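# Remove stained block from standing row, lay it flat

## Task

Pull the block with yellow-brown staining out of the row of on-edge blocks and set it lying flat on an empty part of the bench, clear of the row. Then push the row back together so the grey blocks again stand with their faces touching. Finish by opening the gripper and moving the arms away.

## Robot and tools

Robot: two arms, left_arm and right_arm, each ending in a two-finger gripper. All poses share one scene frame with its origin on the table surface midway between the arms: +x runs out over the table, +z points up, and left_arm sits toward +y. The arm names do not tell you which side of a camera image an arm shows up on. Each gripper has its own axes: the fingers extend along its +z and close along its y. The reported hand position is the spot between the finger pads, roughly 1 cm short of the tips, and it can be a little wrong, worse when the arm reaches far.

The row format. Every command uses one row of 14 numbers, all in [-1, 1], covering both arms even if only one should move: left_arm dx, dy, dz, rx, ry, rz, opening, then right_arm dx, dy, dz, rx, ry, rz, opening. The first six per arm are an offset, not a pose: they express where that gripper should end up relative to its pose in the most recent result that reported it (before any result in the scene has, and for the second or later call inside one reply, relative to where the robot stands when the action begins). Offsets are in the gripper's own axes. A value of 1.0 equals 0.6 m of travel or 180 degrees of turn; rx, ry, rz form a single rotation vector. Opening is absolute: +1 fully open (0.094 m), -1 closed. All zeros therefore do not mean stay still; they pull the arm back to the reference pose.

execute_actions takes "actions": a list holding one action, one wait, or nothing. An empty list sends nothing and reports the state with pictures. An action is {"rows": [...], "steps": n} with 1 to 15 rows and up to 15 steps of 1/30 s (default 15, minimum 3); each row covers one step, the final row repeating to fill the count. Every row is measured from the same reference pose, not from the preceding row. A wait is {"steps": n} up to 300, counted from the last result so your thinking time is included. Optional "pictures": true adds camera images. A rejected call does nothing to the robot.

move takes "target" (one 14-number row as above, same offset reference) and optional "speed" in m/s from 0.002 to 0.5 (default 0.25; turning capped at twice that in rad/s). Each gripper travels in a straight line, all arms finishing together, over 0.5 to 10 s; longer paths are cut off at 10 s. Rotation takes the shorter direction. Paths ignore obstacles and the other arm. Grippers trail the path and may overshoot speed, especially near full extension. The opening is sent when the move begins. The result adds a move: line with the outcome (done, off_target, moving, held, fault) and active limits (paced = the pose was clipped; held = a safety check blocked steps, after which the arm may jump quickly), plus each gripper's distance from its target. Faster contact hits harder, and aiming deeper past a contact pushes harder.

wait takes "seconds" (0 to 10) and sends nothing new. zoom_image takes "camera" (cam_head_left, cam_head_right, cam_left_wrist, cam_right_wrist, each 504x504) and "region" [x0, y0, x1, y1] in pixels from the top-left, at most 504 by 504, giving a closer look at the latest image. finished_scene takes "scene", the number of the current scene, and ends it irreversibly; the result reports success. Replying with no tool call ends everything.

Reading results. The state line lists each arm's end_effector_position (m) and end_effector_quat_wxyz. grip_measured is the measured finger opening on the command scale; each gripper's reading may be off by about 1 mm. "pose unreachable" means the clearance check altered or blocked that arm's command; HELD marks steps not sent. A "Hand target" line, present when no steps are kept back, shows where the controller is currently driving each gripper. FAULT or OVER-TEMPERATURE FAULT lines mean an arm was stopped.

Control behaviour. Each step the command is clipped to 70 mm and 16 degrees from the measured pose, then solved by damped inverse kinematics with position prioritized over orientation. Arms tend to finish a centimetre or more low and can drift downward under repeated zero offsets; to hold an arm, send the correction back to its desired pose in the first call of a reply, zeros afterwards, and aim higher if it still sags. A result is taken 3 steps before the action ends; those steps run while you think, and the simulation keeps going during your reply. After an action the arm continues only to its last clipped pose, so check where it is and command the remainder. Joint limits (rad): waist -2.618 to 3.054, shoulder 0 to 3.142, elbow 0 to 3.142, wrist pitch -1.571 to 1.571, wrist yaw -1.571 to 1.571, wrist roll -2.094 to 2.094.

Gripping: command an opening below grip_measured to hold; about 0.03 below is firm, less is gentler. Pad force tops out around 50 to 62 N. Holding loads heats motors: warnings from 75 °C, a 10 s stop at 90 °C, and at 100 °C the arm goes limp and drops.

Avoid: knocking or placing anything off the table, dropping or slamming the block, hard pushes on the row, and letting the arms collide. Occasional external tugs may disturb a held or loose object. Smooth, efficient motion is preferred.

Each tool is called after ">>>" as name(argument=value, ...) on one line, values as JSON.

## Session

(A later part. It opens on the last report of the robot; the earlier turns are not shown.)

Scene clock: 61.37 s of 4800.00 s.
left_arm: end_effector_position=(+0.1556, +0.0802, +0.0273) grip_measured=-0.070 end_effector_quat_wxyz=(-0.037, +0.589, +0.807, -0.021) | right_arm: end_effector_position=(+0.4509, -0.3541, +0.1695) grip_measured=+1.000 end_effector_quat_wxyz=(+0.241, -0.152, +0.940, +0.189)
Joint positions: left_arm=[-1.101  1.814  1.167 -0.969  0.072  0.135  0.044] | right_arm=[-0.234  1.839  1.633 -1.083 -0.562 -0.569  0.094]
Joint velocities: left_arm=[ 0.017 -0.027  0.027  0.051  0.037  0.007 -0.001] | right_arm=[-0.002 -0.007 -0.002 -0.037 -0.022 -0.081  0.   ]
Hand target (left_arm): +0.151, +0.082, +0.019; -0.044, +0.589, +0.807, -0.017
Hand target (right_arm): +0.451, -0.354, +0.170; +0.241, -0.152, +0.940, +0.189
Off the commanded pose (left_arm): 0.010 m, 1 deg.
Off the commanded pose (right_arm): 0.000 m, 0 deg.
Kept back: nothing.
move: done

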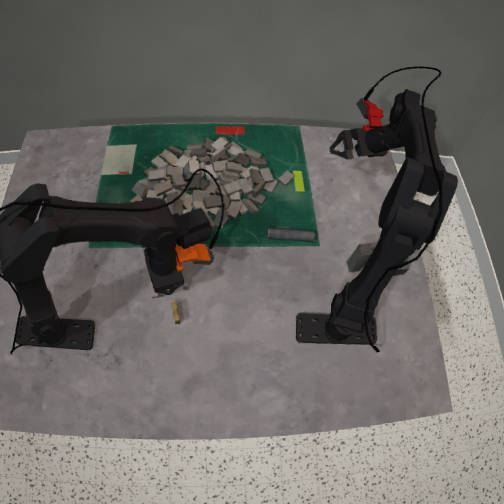

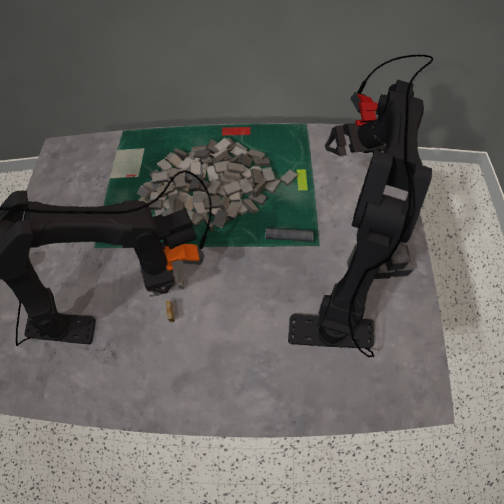

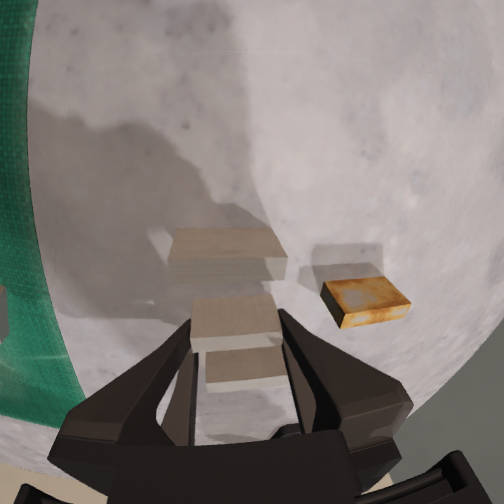

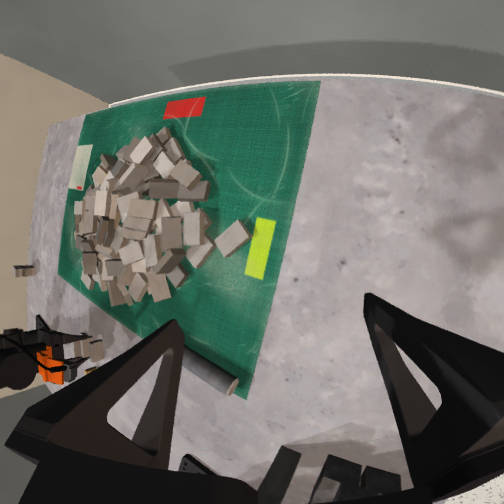

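>>> move(target=[0,0,0,0,0,0,0.4,0,0,0,0,0,0,1])

>>> move(target=[0,0,-0.09,0,0,0,0.4,0,0,0,0,0,0,1], speed=0.08)

>>> move(target=[0,0,-0.015,0,0,-0.5,1,0,0,0,0,0,0,1])

Scene clock: 62.30 s of 4800.00 s.
left_arm: end_effector_position=(+0.1556, +0.0802, +0.0273) grip_measured=+0.397 end_effector_quat_wxyz=(-0.037, +0.589, +0.807, -0.021) | right_arm: end_effector_position=(+0.4508, -0.3543, +0.1693) grip_measured=+1.000 end_effector_quat_wxyz=(+0.241, -0.152, +0.940, +0.188)
Joint positions: left_arm=[-1.101  1.814  1.167 -0.969  0.072  0.135  0.066] | right_arm=[-0.234  1.839  1.633 -1.083 -0.561 -0.569  0.094]
Joint velocities: left_arm=[-0.002 -0.017  0.002  0.022 -0.051  0.037  0.001] | right_arm=[ 0.007  0.007  0.017  0.007 -0.007  0.022  0.   ]
Hand target (left_arm): +0.156, +0.080, +0.027; -0.037, +0.589, +0.807, -0.021
Hand target (right_arm): +0.451, -0.354, +0.169; +0.241, -0.152, +0.940, +0.189
Off the commanded pose (left_arm): 0.000 m, 0 deg.
Off the commanded pose (right_arm): 0.000 m, 0 deg.
Kept back: nothing.
move: done

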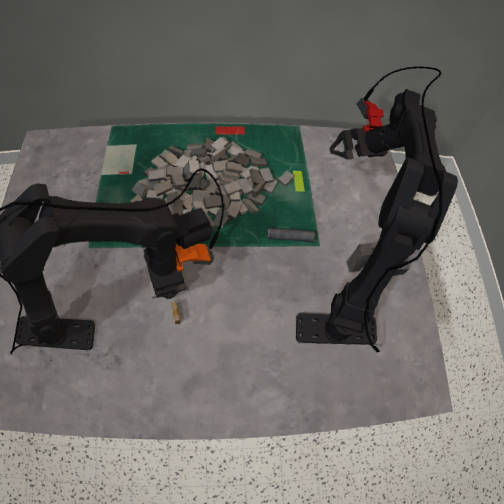

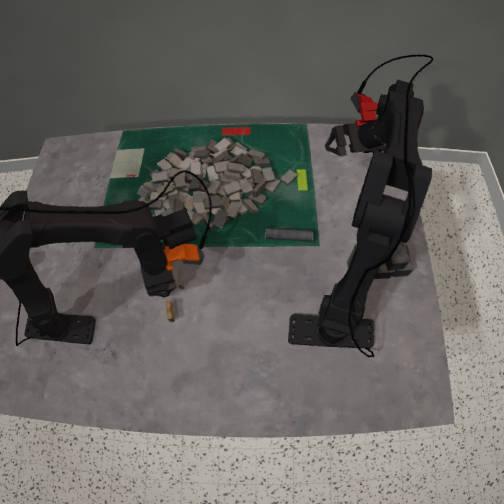

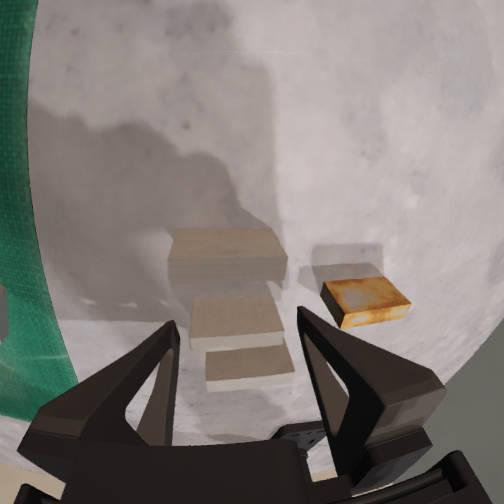

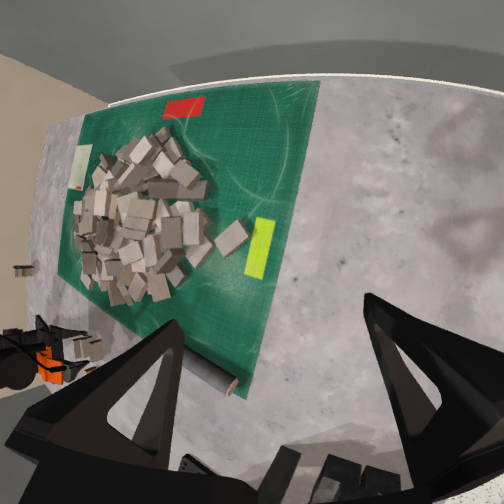

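Scene clock: 63.53 s of 4800.00 s.
left_arm: end_effector_position=(+0.1553, +0.0809, +0.0706) grip_measured=+0.397 end_effector_quat_wxyz=(-0.047, +0.588, +0.807, -0.016) | right_arm: end_effector_position=(+0.4508, -0.3546, +0.1692) grip_measured=+1.000 end_effector_quat_wxyz=(+0.240, -0.152, +0.940, +0.187)
Joint positions: left_arm=[-1.101  1.779  1.303 -1.163  0.072  0.135  0.066] | right_arm=[-0.234  1.839  1.633 -1.083 -0.559 -0.569  0.094]
Joint velocities: left_arm=[-0.007 -0.007 -0.002 -0.007  0.037 -0.022  0.   ] | right_arm=[-0.007 -0.002 -0.002  0.022 -0.051 -0.066  0.   ]
Hand target (left_arm): +0.160, +0.079, +0.081; -0.037, +0.589, +0.807, -0.021
Hand target (right_arm): +0.451, -0.354, +0.169; +0.241, -0.152, +0.940, +0.188
Off the commanded pose (left_arm): 0.012 m, 1 deg.
Off the commanded pose (right_arm): 0.000 m, 0 deg.
Kept back: nothing.
move: off_target (left_arm)

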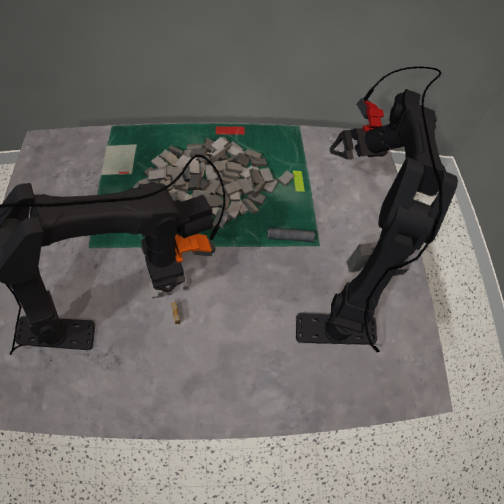

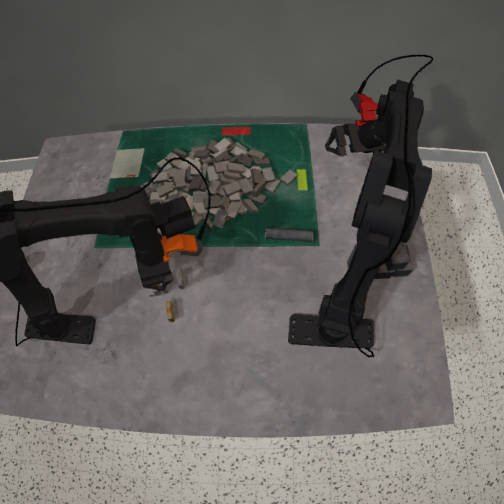

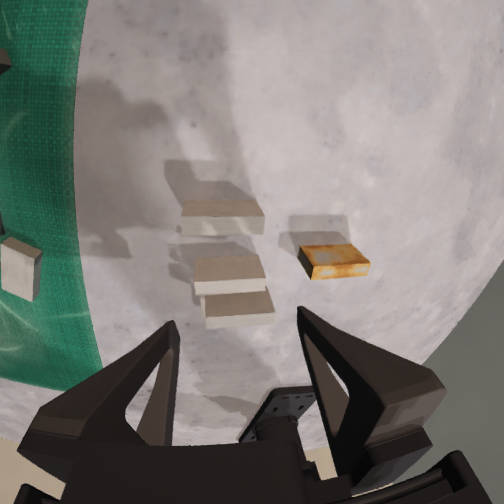

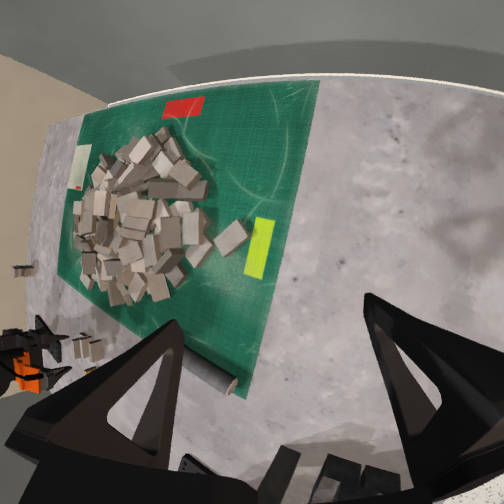

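Scene clock: 67.27 s of 4800.00 s.
left_arm: end_effector_position=(+0.1538, +0.0839, +0.0708) grip_measured=+1.000 end_effector_quat_wxyz=(-0.047, -0.148, +0.988, +0.028) | right_arm: end_effector_position=(+0.4508, -0.3548, +0.1691) grip_measured=+1.000 end_effector_quat_wxyz=(+0.240, -0.152, +0.940, +0.187)
Joint positions: left_arm=[-1.101  1.779  1.303 -1.176  0.072 -1.42   0.094] | right_arm=[-0.234  1.839  1.633 -1.083 -0.558 -0.569  0.094]
Joint velocities: left_arm=[ 0.012 -0.002  0.007 -0.022  0.066  0.081  0.   ] | right_arm=[-0.012  0.007  0.002 -0.051 -0.007 -0.022  0.   ]
Hand target (left_arm): +0.156, +0.081, +0.079; -0.044, -0.155, +0.987, +0.022
Hand target (right_arm): +0.451, -0.355, +0.169; +0.240, -0.152, +0.940, +0.187
Off the commanded pose (left_arm): 0.010 m, 1 deg.
Off the commanded pose (right_arm): 0.000 m, 0 deg.
Kept back: nothing.
move: done

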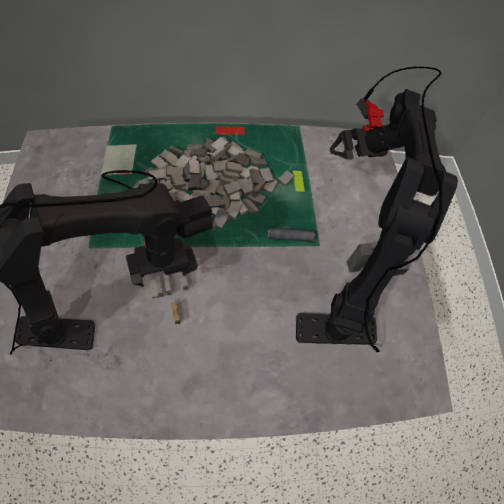

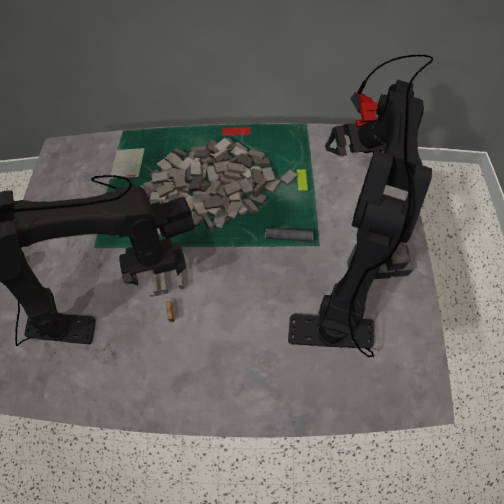

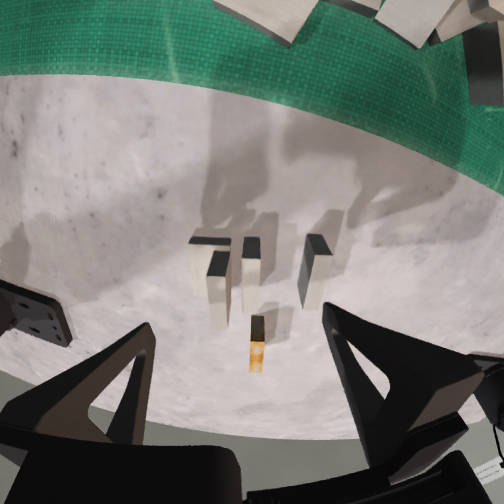

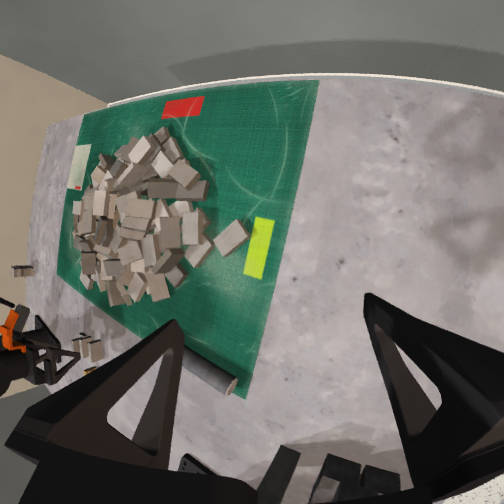

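>>> move(target=[0,-0.028,0,0,0,0,1,0,0,0,0,0,0,1], speed=0.06)

>>> move(target=[0,0,0.1,0,0,0,1,0,0,0,0,0,0,1], speed=0.05)

Scene clock: 68.23 s of 4800.00 s.
left_arm: end_effector_position=(+0.1590, +0.0732, +0.0689) grip_measured=+1.000 end_effector_quat_wxyz=(-0.046, -0.149, +0.987, +0.027) | right_arm: end_effector_position=(+0.4507, -0.3550, +0.1689) grip_measured=+1.000 end_effector_quat_wxyz=(+0.240, -0.151, +0.941, +0.186)
Joint positions: left_arm=[-1.101  1.823  1.35  -1.177  0.072 -1.422  0.094] | right_arm=[-0.234  1.839  1.633 -1.083 -0.556 -0.569  0.094]
Joint velocities: left_arm=[-0.012  0.017 -0.012 -0.066 -0.051 -0.051  0.   ] | right_arm=[-0.012 -0.002 -0.007 -0.037 -0.007  0.051  0.   ]
Hand target (left_arm): +0.159, +0.068, +0.069; -0.047, -0.148, +0.988, +0.028
Hand target (right_arm): +0.451, -0.355, +0.169; +0.240, -0.152, +0.940, +0.187
Off the commanded pose (left_arm): 0.005 m, 0 deg.
Off the commanded pose (right_arm): 0.000 m, 0 deg.
Kept back: nothing.
move: done

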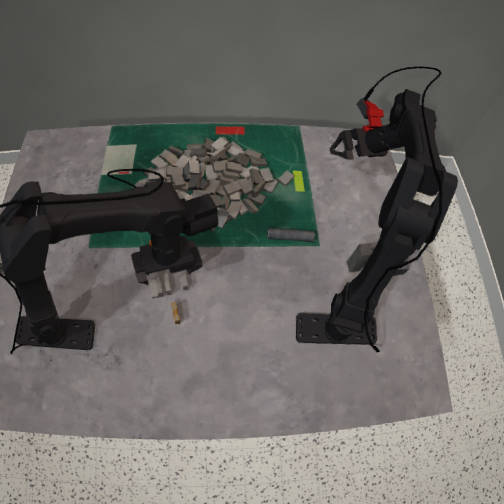

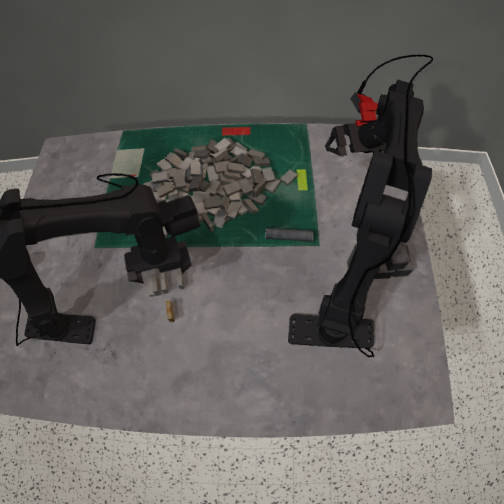

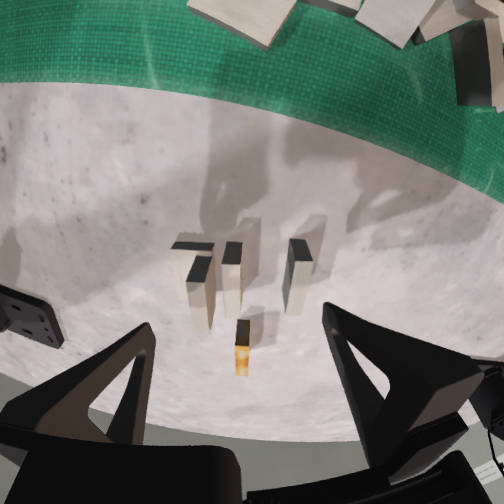

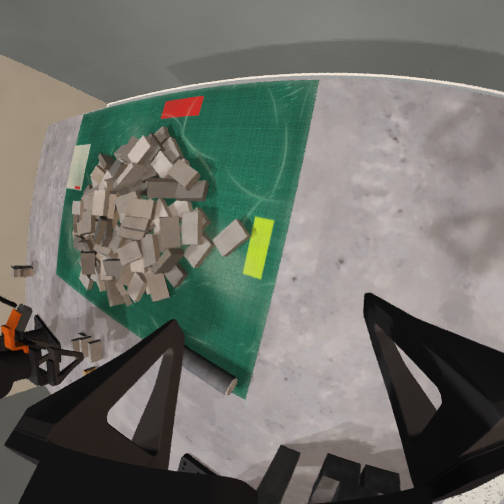

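Scene clock: 69.80 s of 4800.00 s.
left_arm: end_effector_position=(+0.1589, +0.0731, +0.0207) grip_measured=+1.000 end_effector_quat_wxyz=(-0.043, -0.149, +0.988, +0.016) | right_arm: end_effector_position=(+0.4507, -0.3553, +0.1688) grip_measured=+1.000 end_effector_quat_wxyz=(+0.240, -0.151, +0.941, +0.185)
Joint positions: left_arm=[-1.101  1.861  1.199 -0.965  0.073 -1.423  0.094] | right_arm=[-0.234  1.839  1.633 -1.083 -0.555 -0.569  0.094]
Joint velocities: left_arm=[-0.017 -0.002  0.017  0.022  0.022 -0.051  0.   ] | right_arm=[ 0.012  0.022 -0.007 -0.051 -0.037  0.051  0.   ]
Hand target (left_arm): +0.153, +0.076, +0.009; -0.046, -0.149, +0.987, +0.028
Hand target (right_arm): +0.451, -0.355, +0.169; +0.240, -0.151, +0.941, +0.186
Off the commanded pose (left_arm): 0.013 m, 1 deg.
Off the commanded pose (right_arm): 0.000 m, 0 deg.
Kept back: nothing.
move: off_target (left_arm)

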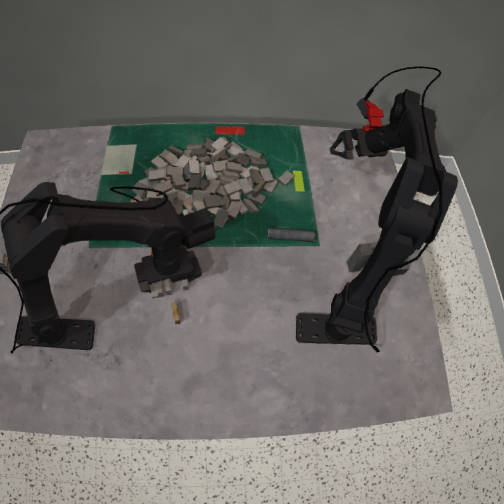

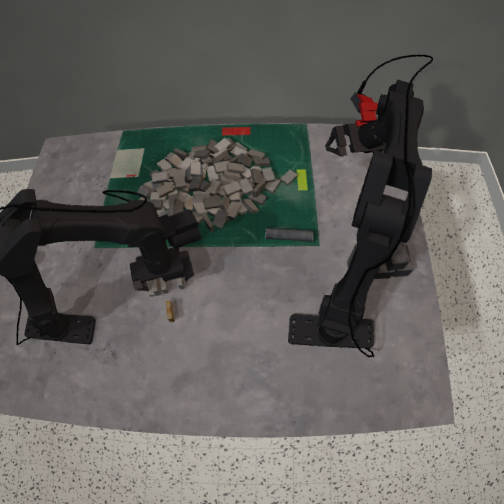

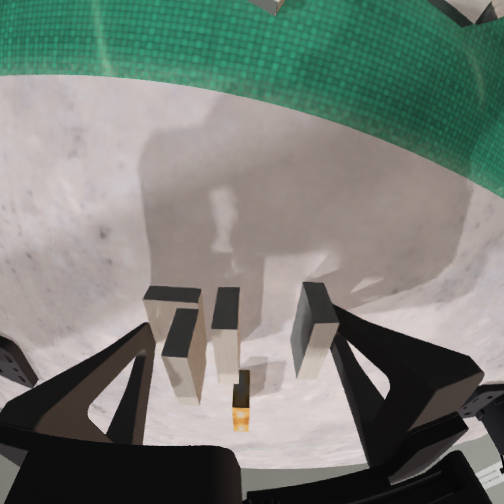

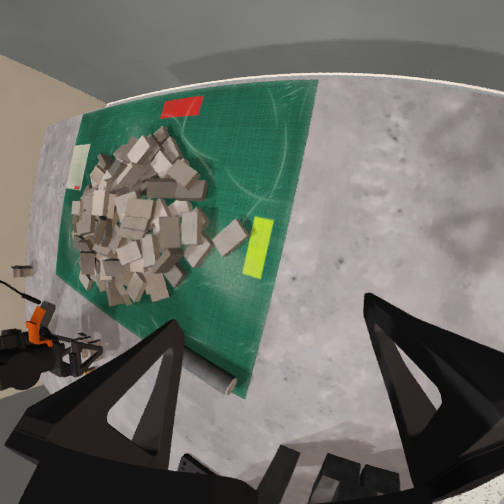

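>>> move(target=[0.025,0,0,0,0,0,1,0,0,0,0,0,0,1], speed=0.04)

>>> move(target=[0,0,0,0,0,0,-0.3,0,0,0,0,0,0,1])

Scene clock: 70.77 s of 4800.00 s.
left_arm: end_effector_position=(+0.1491, +0.0691, +0.0207) grip_measured=+1.000 end_effector_quat_wxyz=(-0.042, -0.148, +0.988, +0.018) | right_arm: end_effector_position=(+0.4507, -0.3555, +0.1687) grip_measured=+1.000 end_effector_quat_wxyz=(+0.239, -0.151, +0.941, +0.185)
Joint positions: left_arm=[-1.134  1.861  1.199 -0.965  0.073 -1.455  0.094] | right_arm=[-0.234  1.839  1.633 -1.083 -0.553 -0.569  0.094]
Joint velocities: left_arm=[-0.012 -0.012 -0.012 -0.022  0.007  0.037  0.   ] | right_arm=[ 0.022 -0.002 -0.002 -0.051 -0.051  0.051  0.   ]
Hand target (left_arm): +0.144, +0.069, +0.022; -0.044, -0.149, +0.988, +0.016
Hand target (right_arm): +0.451, -0.355, +0.169; +0.240, -0.151, +0.941, +0.185
Off the commanded pose (left_arm): 0.005 m, 0 deg.
Off the commanded pose (right_arm): 0.000 m, 0 deg.
Kept back: nothing.
move: done

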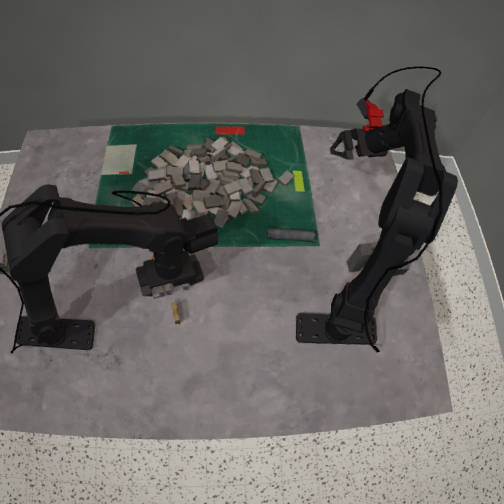

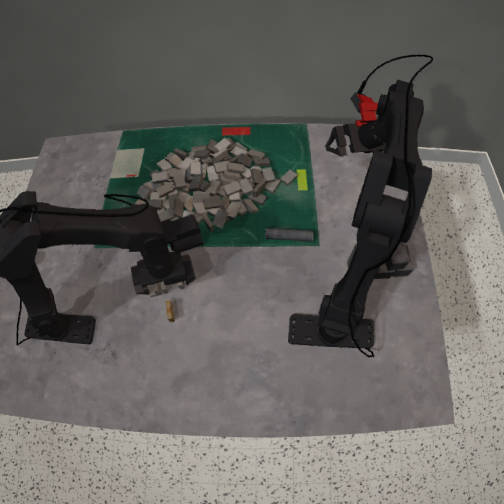

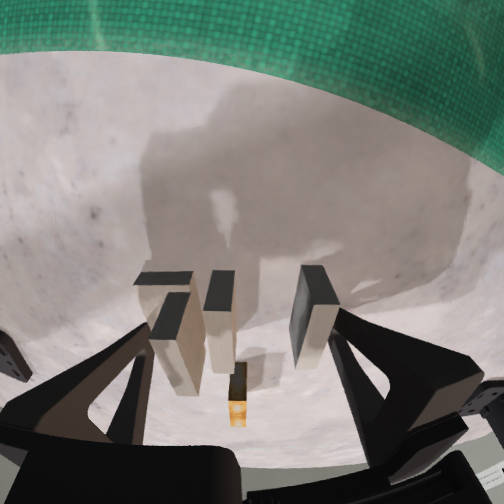

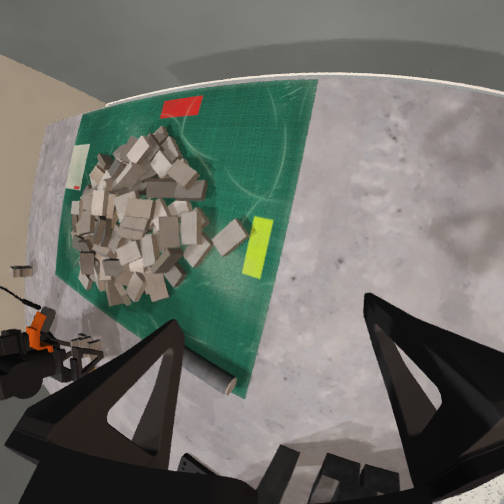

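Scene clock: 71.27 s of 4800.00 s.
left_arm: end_effector_position=(+0.1476, +0.0730, +0.0215) grip_measured=+0.017 end_effector_quat_wxyz=(-0.044, -0.148, +0.988, +0.025) | right_arm: end_effector_position=(+0.4506, -0.3557, +0.1685) grip_measured=+1.000 end_effector_quat_wxyz=(+0.239, -0.151, +0.941, +0.184)
Joint positions: left_arm=[-1.134  1.859  1.199 -0.983  0.072 -1.455  0.048] | right_arm=[-0.234  1.839  1.633 -1.083 -0.551 -0.569  0.094]
Joint velocities: left_arm=[-0.002  0.012 -0.012 -0.051 -0.007  0.007  0.001] | right_arm=[ 0.012 -0.017  0.007  0.051 -0.007 -0.051  0.   ]
Hand target (left_arm): +0.149, +0.069, +0.021; -0.042, -0.147, +0.988, +0.018
Hand target (right_arm): +0.451, -0.356, +0.169; +0.239, -0.151, +0.941, +0.185
Off the commanded pose (left_arm): 0.004 m, 1 deg.
Off the commanded pose (right_arm): 0.000 m, 0 deg.
Kept back: nothing.
move: done

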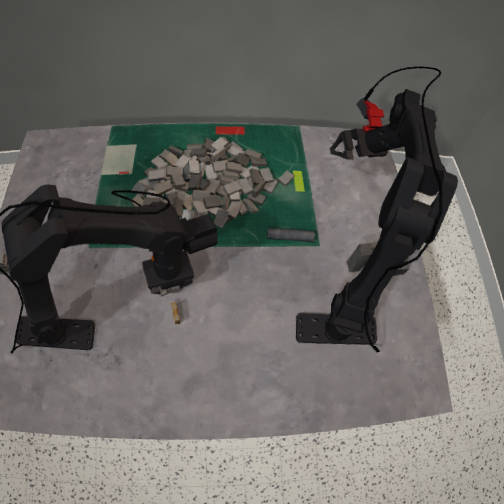

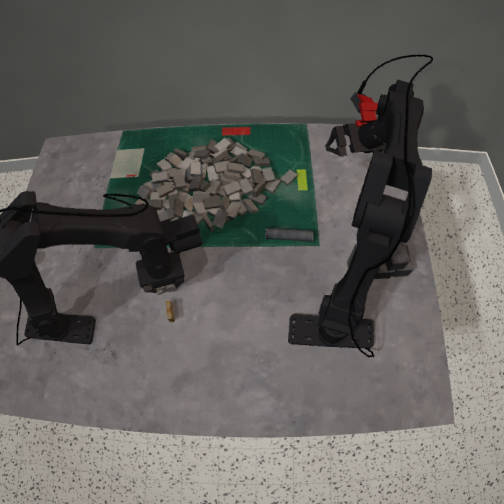

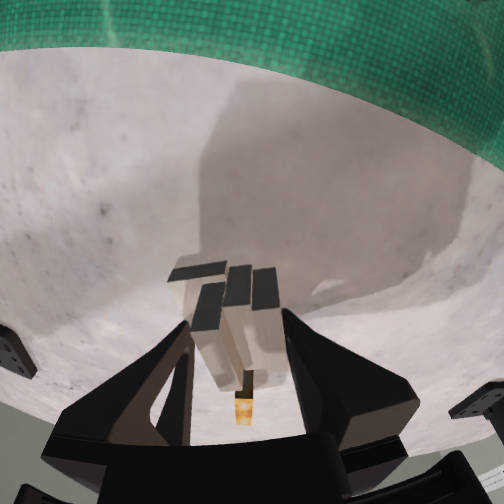

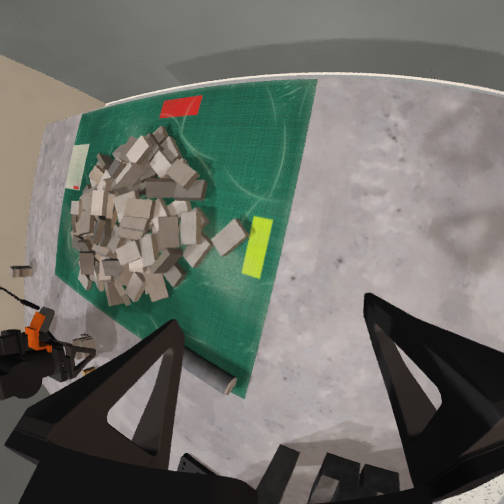

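>>> move(target=[0,0,0,0,0,0,0.5,0,0,0,0,0,0,1])

>>> move(target=[0,0,-0.1,0,0,0,0.5,0,0,0,0,0,0,1], speed=0.08)

>>> move(target=[0,0,-0.015,0,0,0.5,1,0,0,0,0,0,0,1])

>>> zoom_image(camera="cam_left_wrist", region=[130, 160, 390, 380])

Scene clock: 72.20 s of 4800.00 s.
left_arm: end_effector_position=(+0.1476, +0.0730, +0.0215) grip_measured=+0.497 end_effector_quat_wxyz=(-0.044, -0.148, +0.988, +0.025) | right_arm: end_effector_position=(+0.4506, -0.3560, +0.1684) grip_measured=+1.000 end_effector_quat_wxyz=(+0.239, -0.151, +0.942, +0.183)
Joint positions: left_arm=[-1.134  1.859  1.199 -0.983  0.072 -1.455  0.07 ] | right_arm=[-0.234  1.839  1.633 -1.083 -0.55  -0.569  0.094]
Joint velocities: left_arm=[-0.017 -0.012 -0.002 -0.022 -0.081 -0.037  0.001] | right_arm=[ 0.002 -0.007 -0.007 -0.037 -0.051 -0.037  0.   ]
Hand target (left_arm): +0.148, +0.073, +0.022; -0.044, -0.148, +0.988, +0.025
Hand target (right_arm): +0.451, -0.356, +0.169; +0.239, -0.151, +0.941, +0.184
Off the commanded pose (left_arm): 0.000 m, 0 deg.
Off the commanded pose (right_arm): 0.000 m, 0 deg.
Kept back: nothing.
move: done

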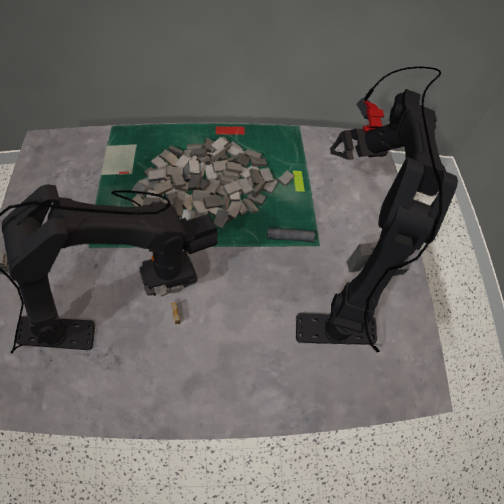

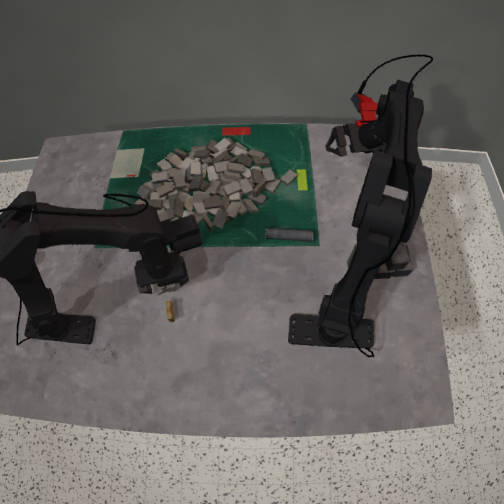

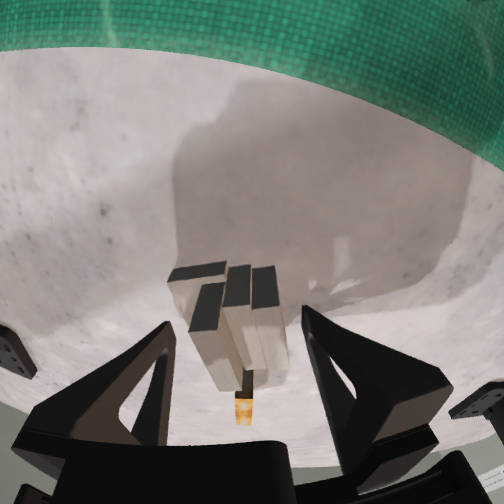

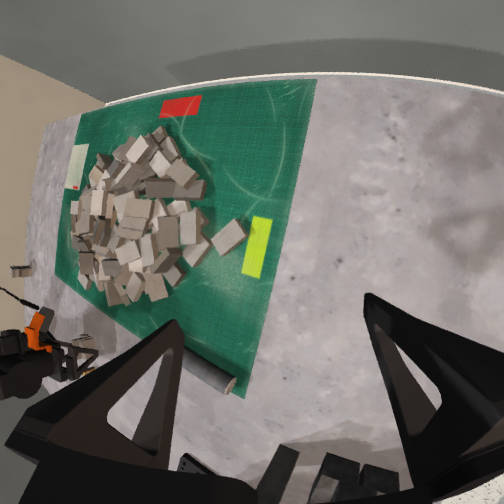

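Scene clock: 73.50 s of 4800.00 s.
left_arm: end_effector_position=(+0.1485, +0.0710, +0.0708) grip_measured=+0.497 end_effector_quat_wxyz=(-0.046, -0.148, +0.987, +0.034) | right_arm: end_effector_position=(+0.4506, -0.3562, +0.1682) grip_measured=+1.000 end_effector_quat_wxyz=(+0.238, -0.151, +0.942, +0.183)
Joint positions: left_arm=[-1.134  1.824  1.357 -1.194  0.072 -1.453  0.07 ] | right_arm=[-0.234  1.839  1.633 -1.083 -0.548 -0.569  0.094]
Joint velocities: left_arm=[-0.027 -0.002 -0.022 -0.007 -0.051 -0.007 -0.   ] | right_arm=[-0.012 -0.007 -0.022 -0.037 -0.007  0.037  0.   ]
Hand target (left_arm): +0.153, +0.070, +0.081; -0.044, -0.148, +0.988, +0.025
Hand target (right_arm): +0.451, -0.356, +0.168; +0.239, -0.151, +0.942, +0.183
Off the commanded pose (left_arm): 0.012 m, 1 deg.
Off the commanded pose (right_arm): 0.000 m, 0 deg.
Kept back: nothing.
move: off_target (left_arm)

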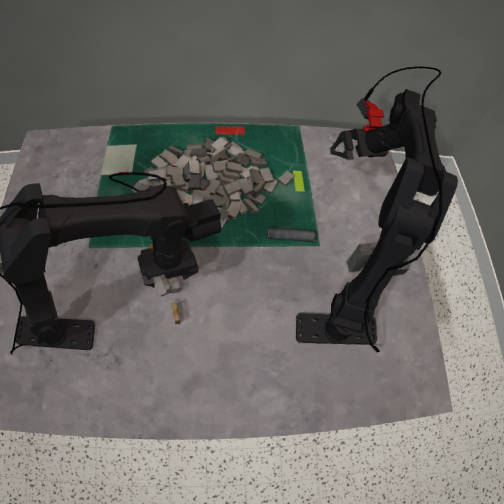

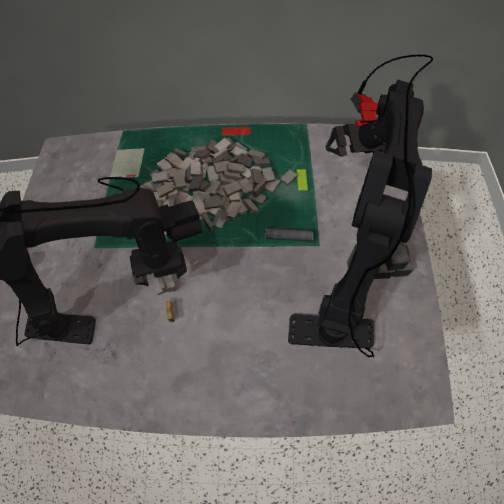

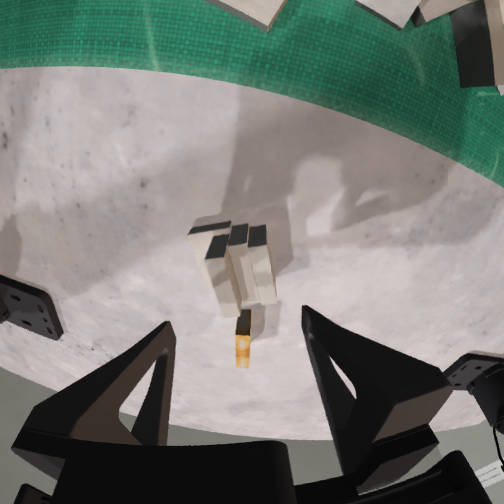

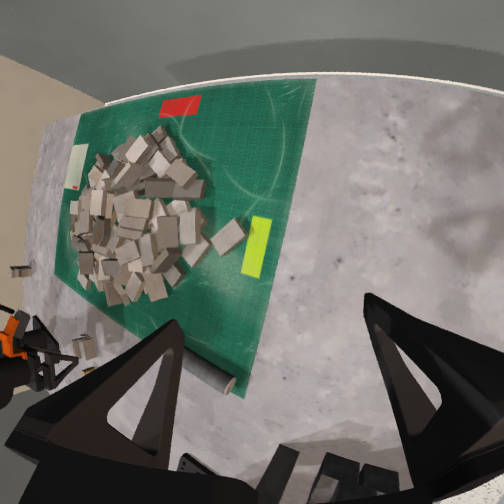

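Scene clock: 77.23 s of 4800.00 s.
left_arm: end_effector_position=(+0.1467, +0.0750, +0.0712) grip_measured=+1.000 end_effector_quat_wxyz=(-0.064, +0.589, +0.806, -0.004) | right_arm: end_effector_position=(+0.4505, -0.3564, +0.1681) grip_measured=+1.000 end_effector_quat_wxyz=(+0.238, -0.151, +0.942, +0.182)
Joint positions: left_arm=[-1.134  1.824  1.357 -1.212  0.072  0.106  0.094] | right_arm=[-0.234  1.839  1.633 -1.083 -0.547 -0.569  0.094]
Joint velocities: left_arm=[-0.002 -0.012 -0.002  0.066  0.022 -0.037  0.   ] | right_arm=[-0.002  0.002  0.007  0.051 -0.051  0.066  0.   ]
Hand target (left_arm): +0.149, +0.071, +0.080; -0.056, +0.594, +0.803, -0.009
Hand target (right_arm): +0.451, -0.356, +0.168; +0.238, -0.151, +0.942, +0.183
Off the commanded pose (left_arm): 0.010 m, 1 deg.
Off the commanded pose (right_arm): 0.000 m, 0 deg.
Kept back: nothing.
move: done

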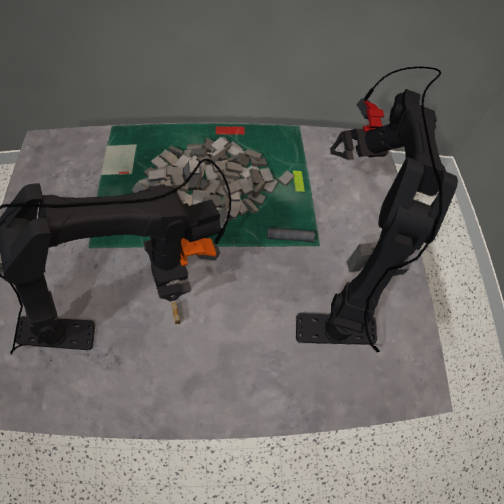

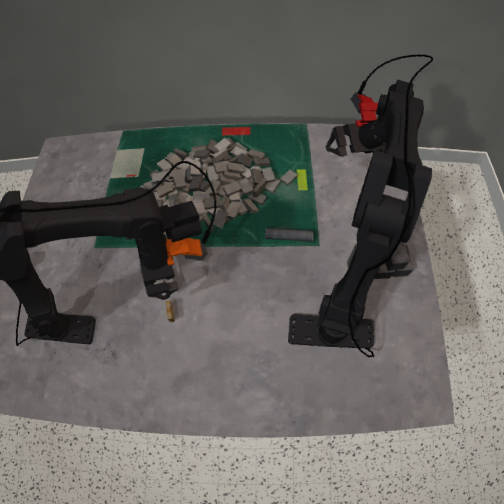

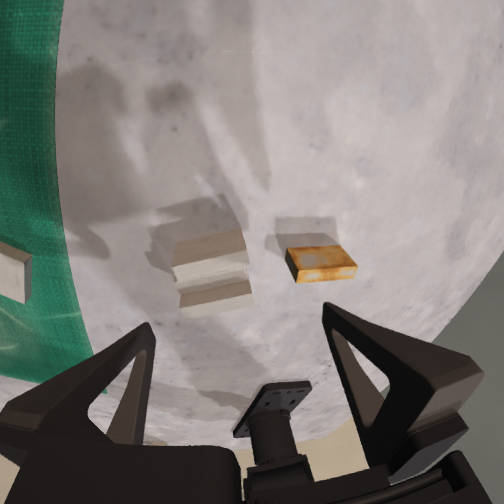

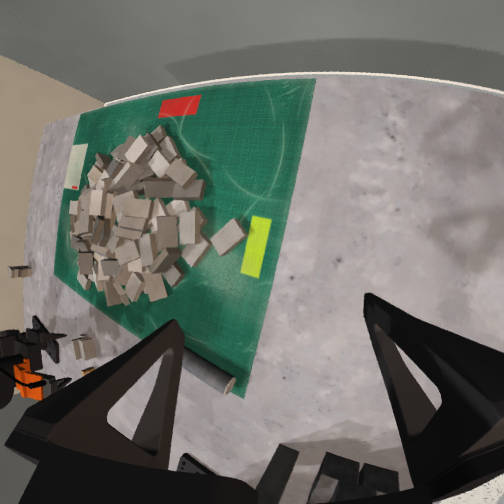

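Region (130, 160, 390, 380) of cam_left_wrist's 504x504 image, scaled by 1.938, with more detail than that image has; it fills the top 426 rows of this view, and the rest is white.

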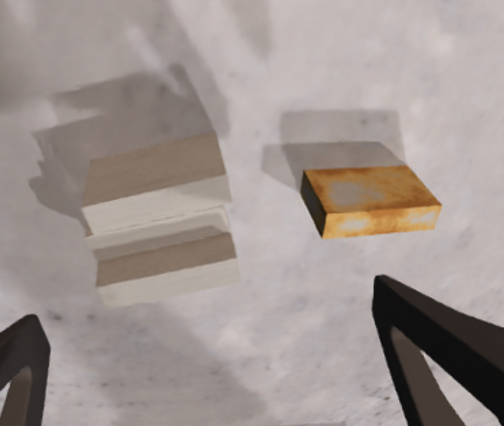

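>>> move(target=[0.028,-0.108,0,0,0,0,-1,0,0,0,0,0,0,1], speed=0.1)

>>> move(target=[0.005,0,0.08,0,0,0,-1,0,0,0,0,0,0,1], speed=0.06)

Scene clock: 78.63 s of 4800.00 s.
left_arm: end_effector_position=(+0.0837, +0.0667, +0.0768) grip_measured=-0.987 end_effector_quat_wxyz=(-0.066, +0.591, +0.804, -0.003) | right_arm: end_effector_position=(+0.4505, -0.3567, +0.1680) grip_measured=+1.000 end_effector_quat_wxyz=(+0.238, -0.151, +0.942, +0.181)
Joint positions: left_arm=[-1.332  1.775  1.32  -1.211  0.091 -0.084  0.001] | right_arm=[-0.234  1.839  1.633 -1.083 -0.545 -0.569  0.094]
Joint velocities: left_arm=[-0.002 -0.017 -0.002  0.037  0.022 -0.081  0.   ] | right_arm=[-0.007  0.007 -0.017 -0.051 -0.022  0.066  0.   ]
Hand target (left_arm): +0.080, +0.071, +0.078; -0.067, +0.589, +0.806, -0.005
Hand target (right_arm): +0.451, -0.356, +0.168; +0.238, -0.151, +0.942, +0.182
Off the commanded pose (left_arm): 0.006 m, 0 deg.
Off the commanded pose (right_arm): 0.000 m, 0 deg.
Kept back: nothing.
move: done

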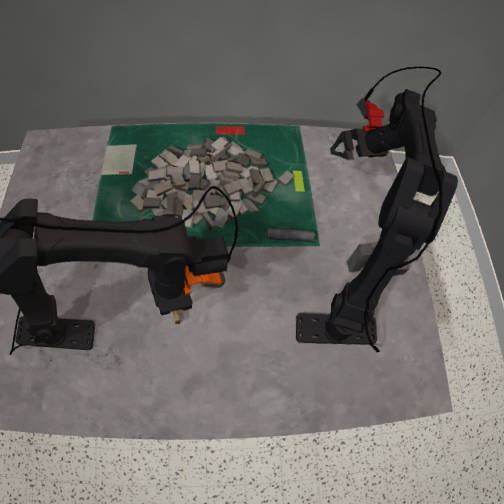

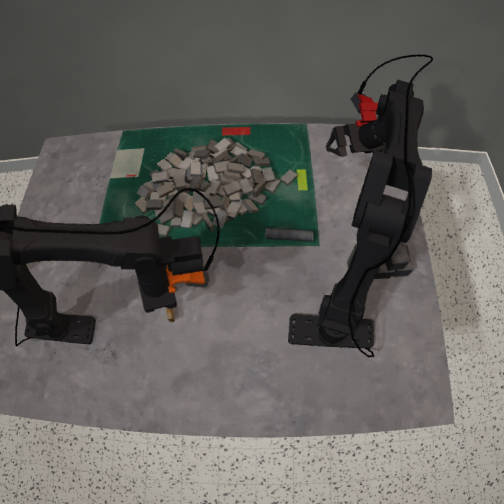

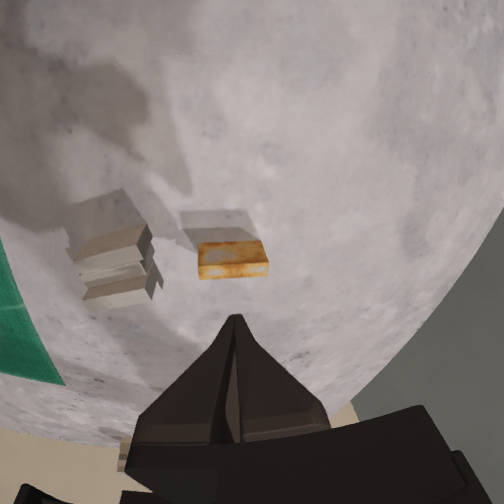

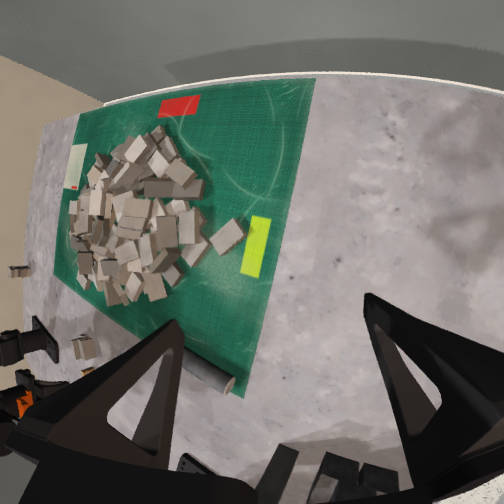

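Scene clock: 79.87 s of 4800.00 s.
left_arm: end_effector_position=(+0.0827, +0.0715, +0.0388) grip_measured=-0.987 end_effector_quat_wxyz=(-0.060, +0.591, +0.805, -0.008) | right_arm: end_effector_position=(+0.4504, -0.3569, +0.1678) grip_measured=+1.000 end_effector_quat_wxyz=(+0.237, -0.151, +0.942, +0.181)
Joint positions: left_arm=[-1.332  1.784  1.176 -1.042  0.091 -0.087  0.001] | right_arm=[-0.234  1.839  1.633 -1.083 -0.544 -0.569  0.094]
Joint velocities: left_arm=[-0.027  0.022  0.007  0.007 -0.081  0.022  0.002] | right_arm=[-0.007  0.007  0.007 -0.022 -0.007  0.037  0.   ]
Hand target (left_arm): +0.078, +0.074, +0.030; -0.066, +0.591, +0.804, -0.002
Hand target (right_arm): +0.450, -0.357, +0.168; +0.238, -0.151, +0.942, +0.181
Off the commanded pose (left_arm): 0.011 m, 1 deg.
Off the commanded pose (right_arm): 0.000 m, 0 deg.
Kept back: nothing.
move: off_target (left_arm)

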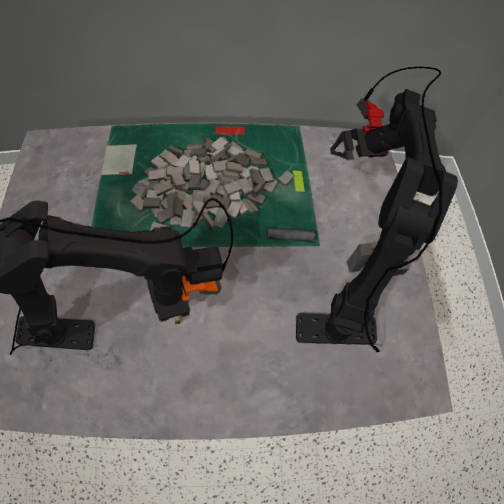

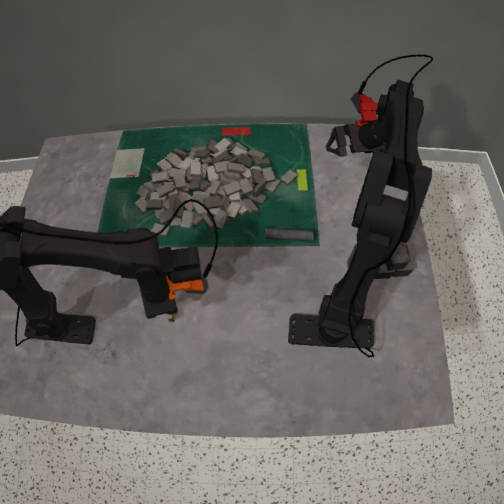

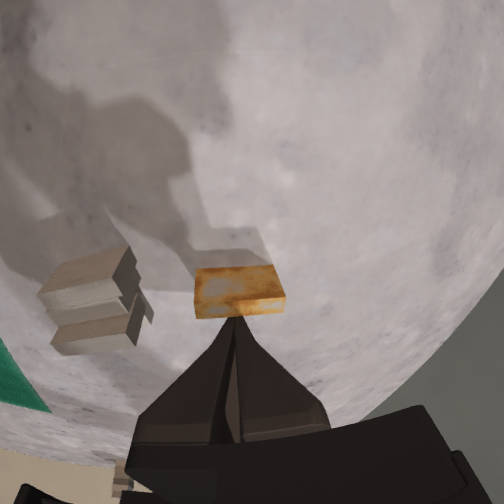

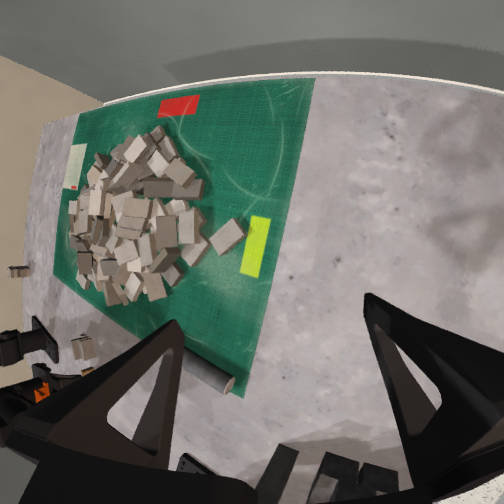

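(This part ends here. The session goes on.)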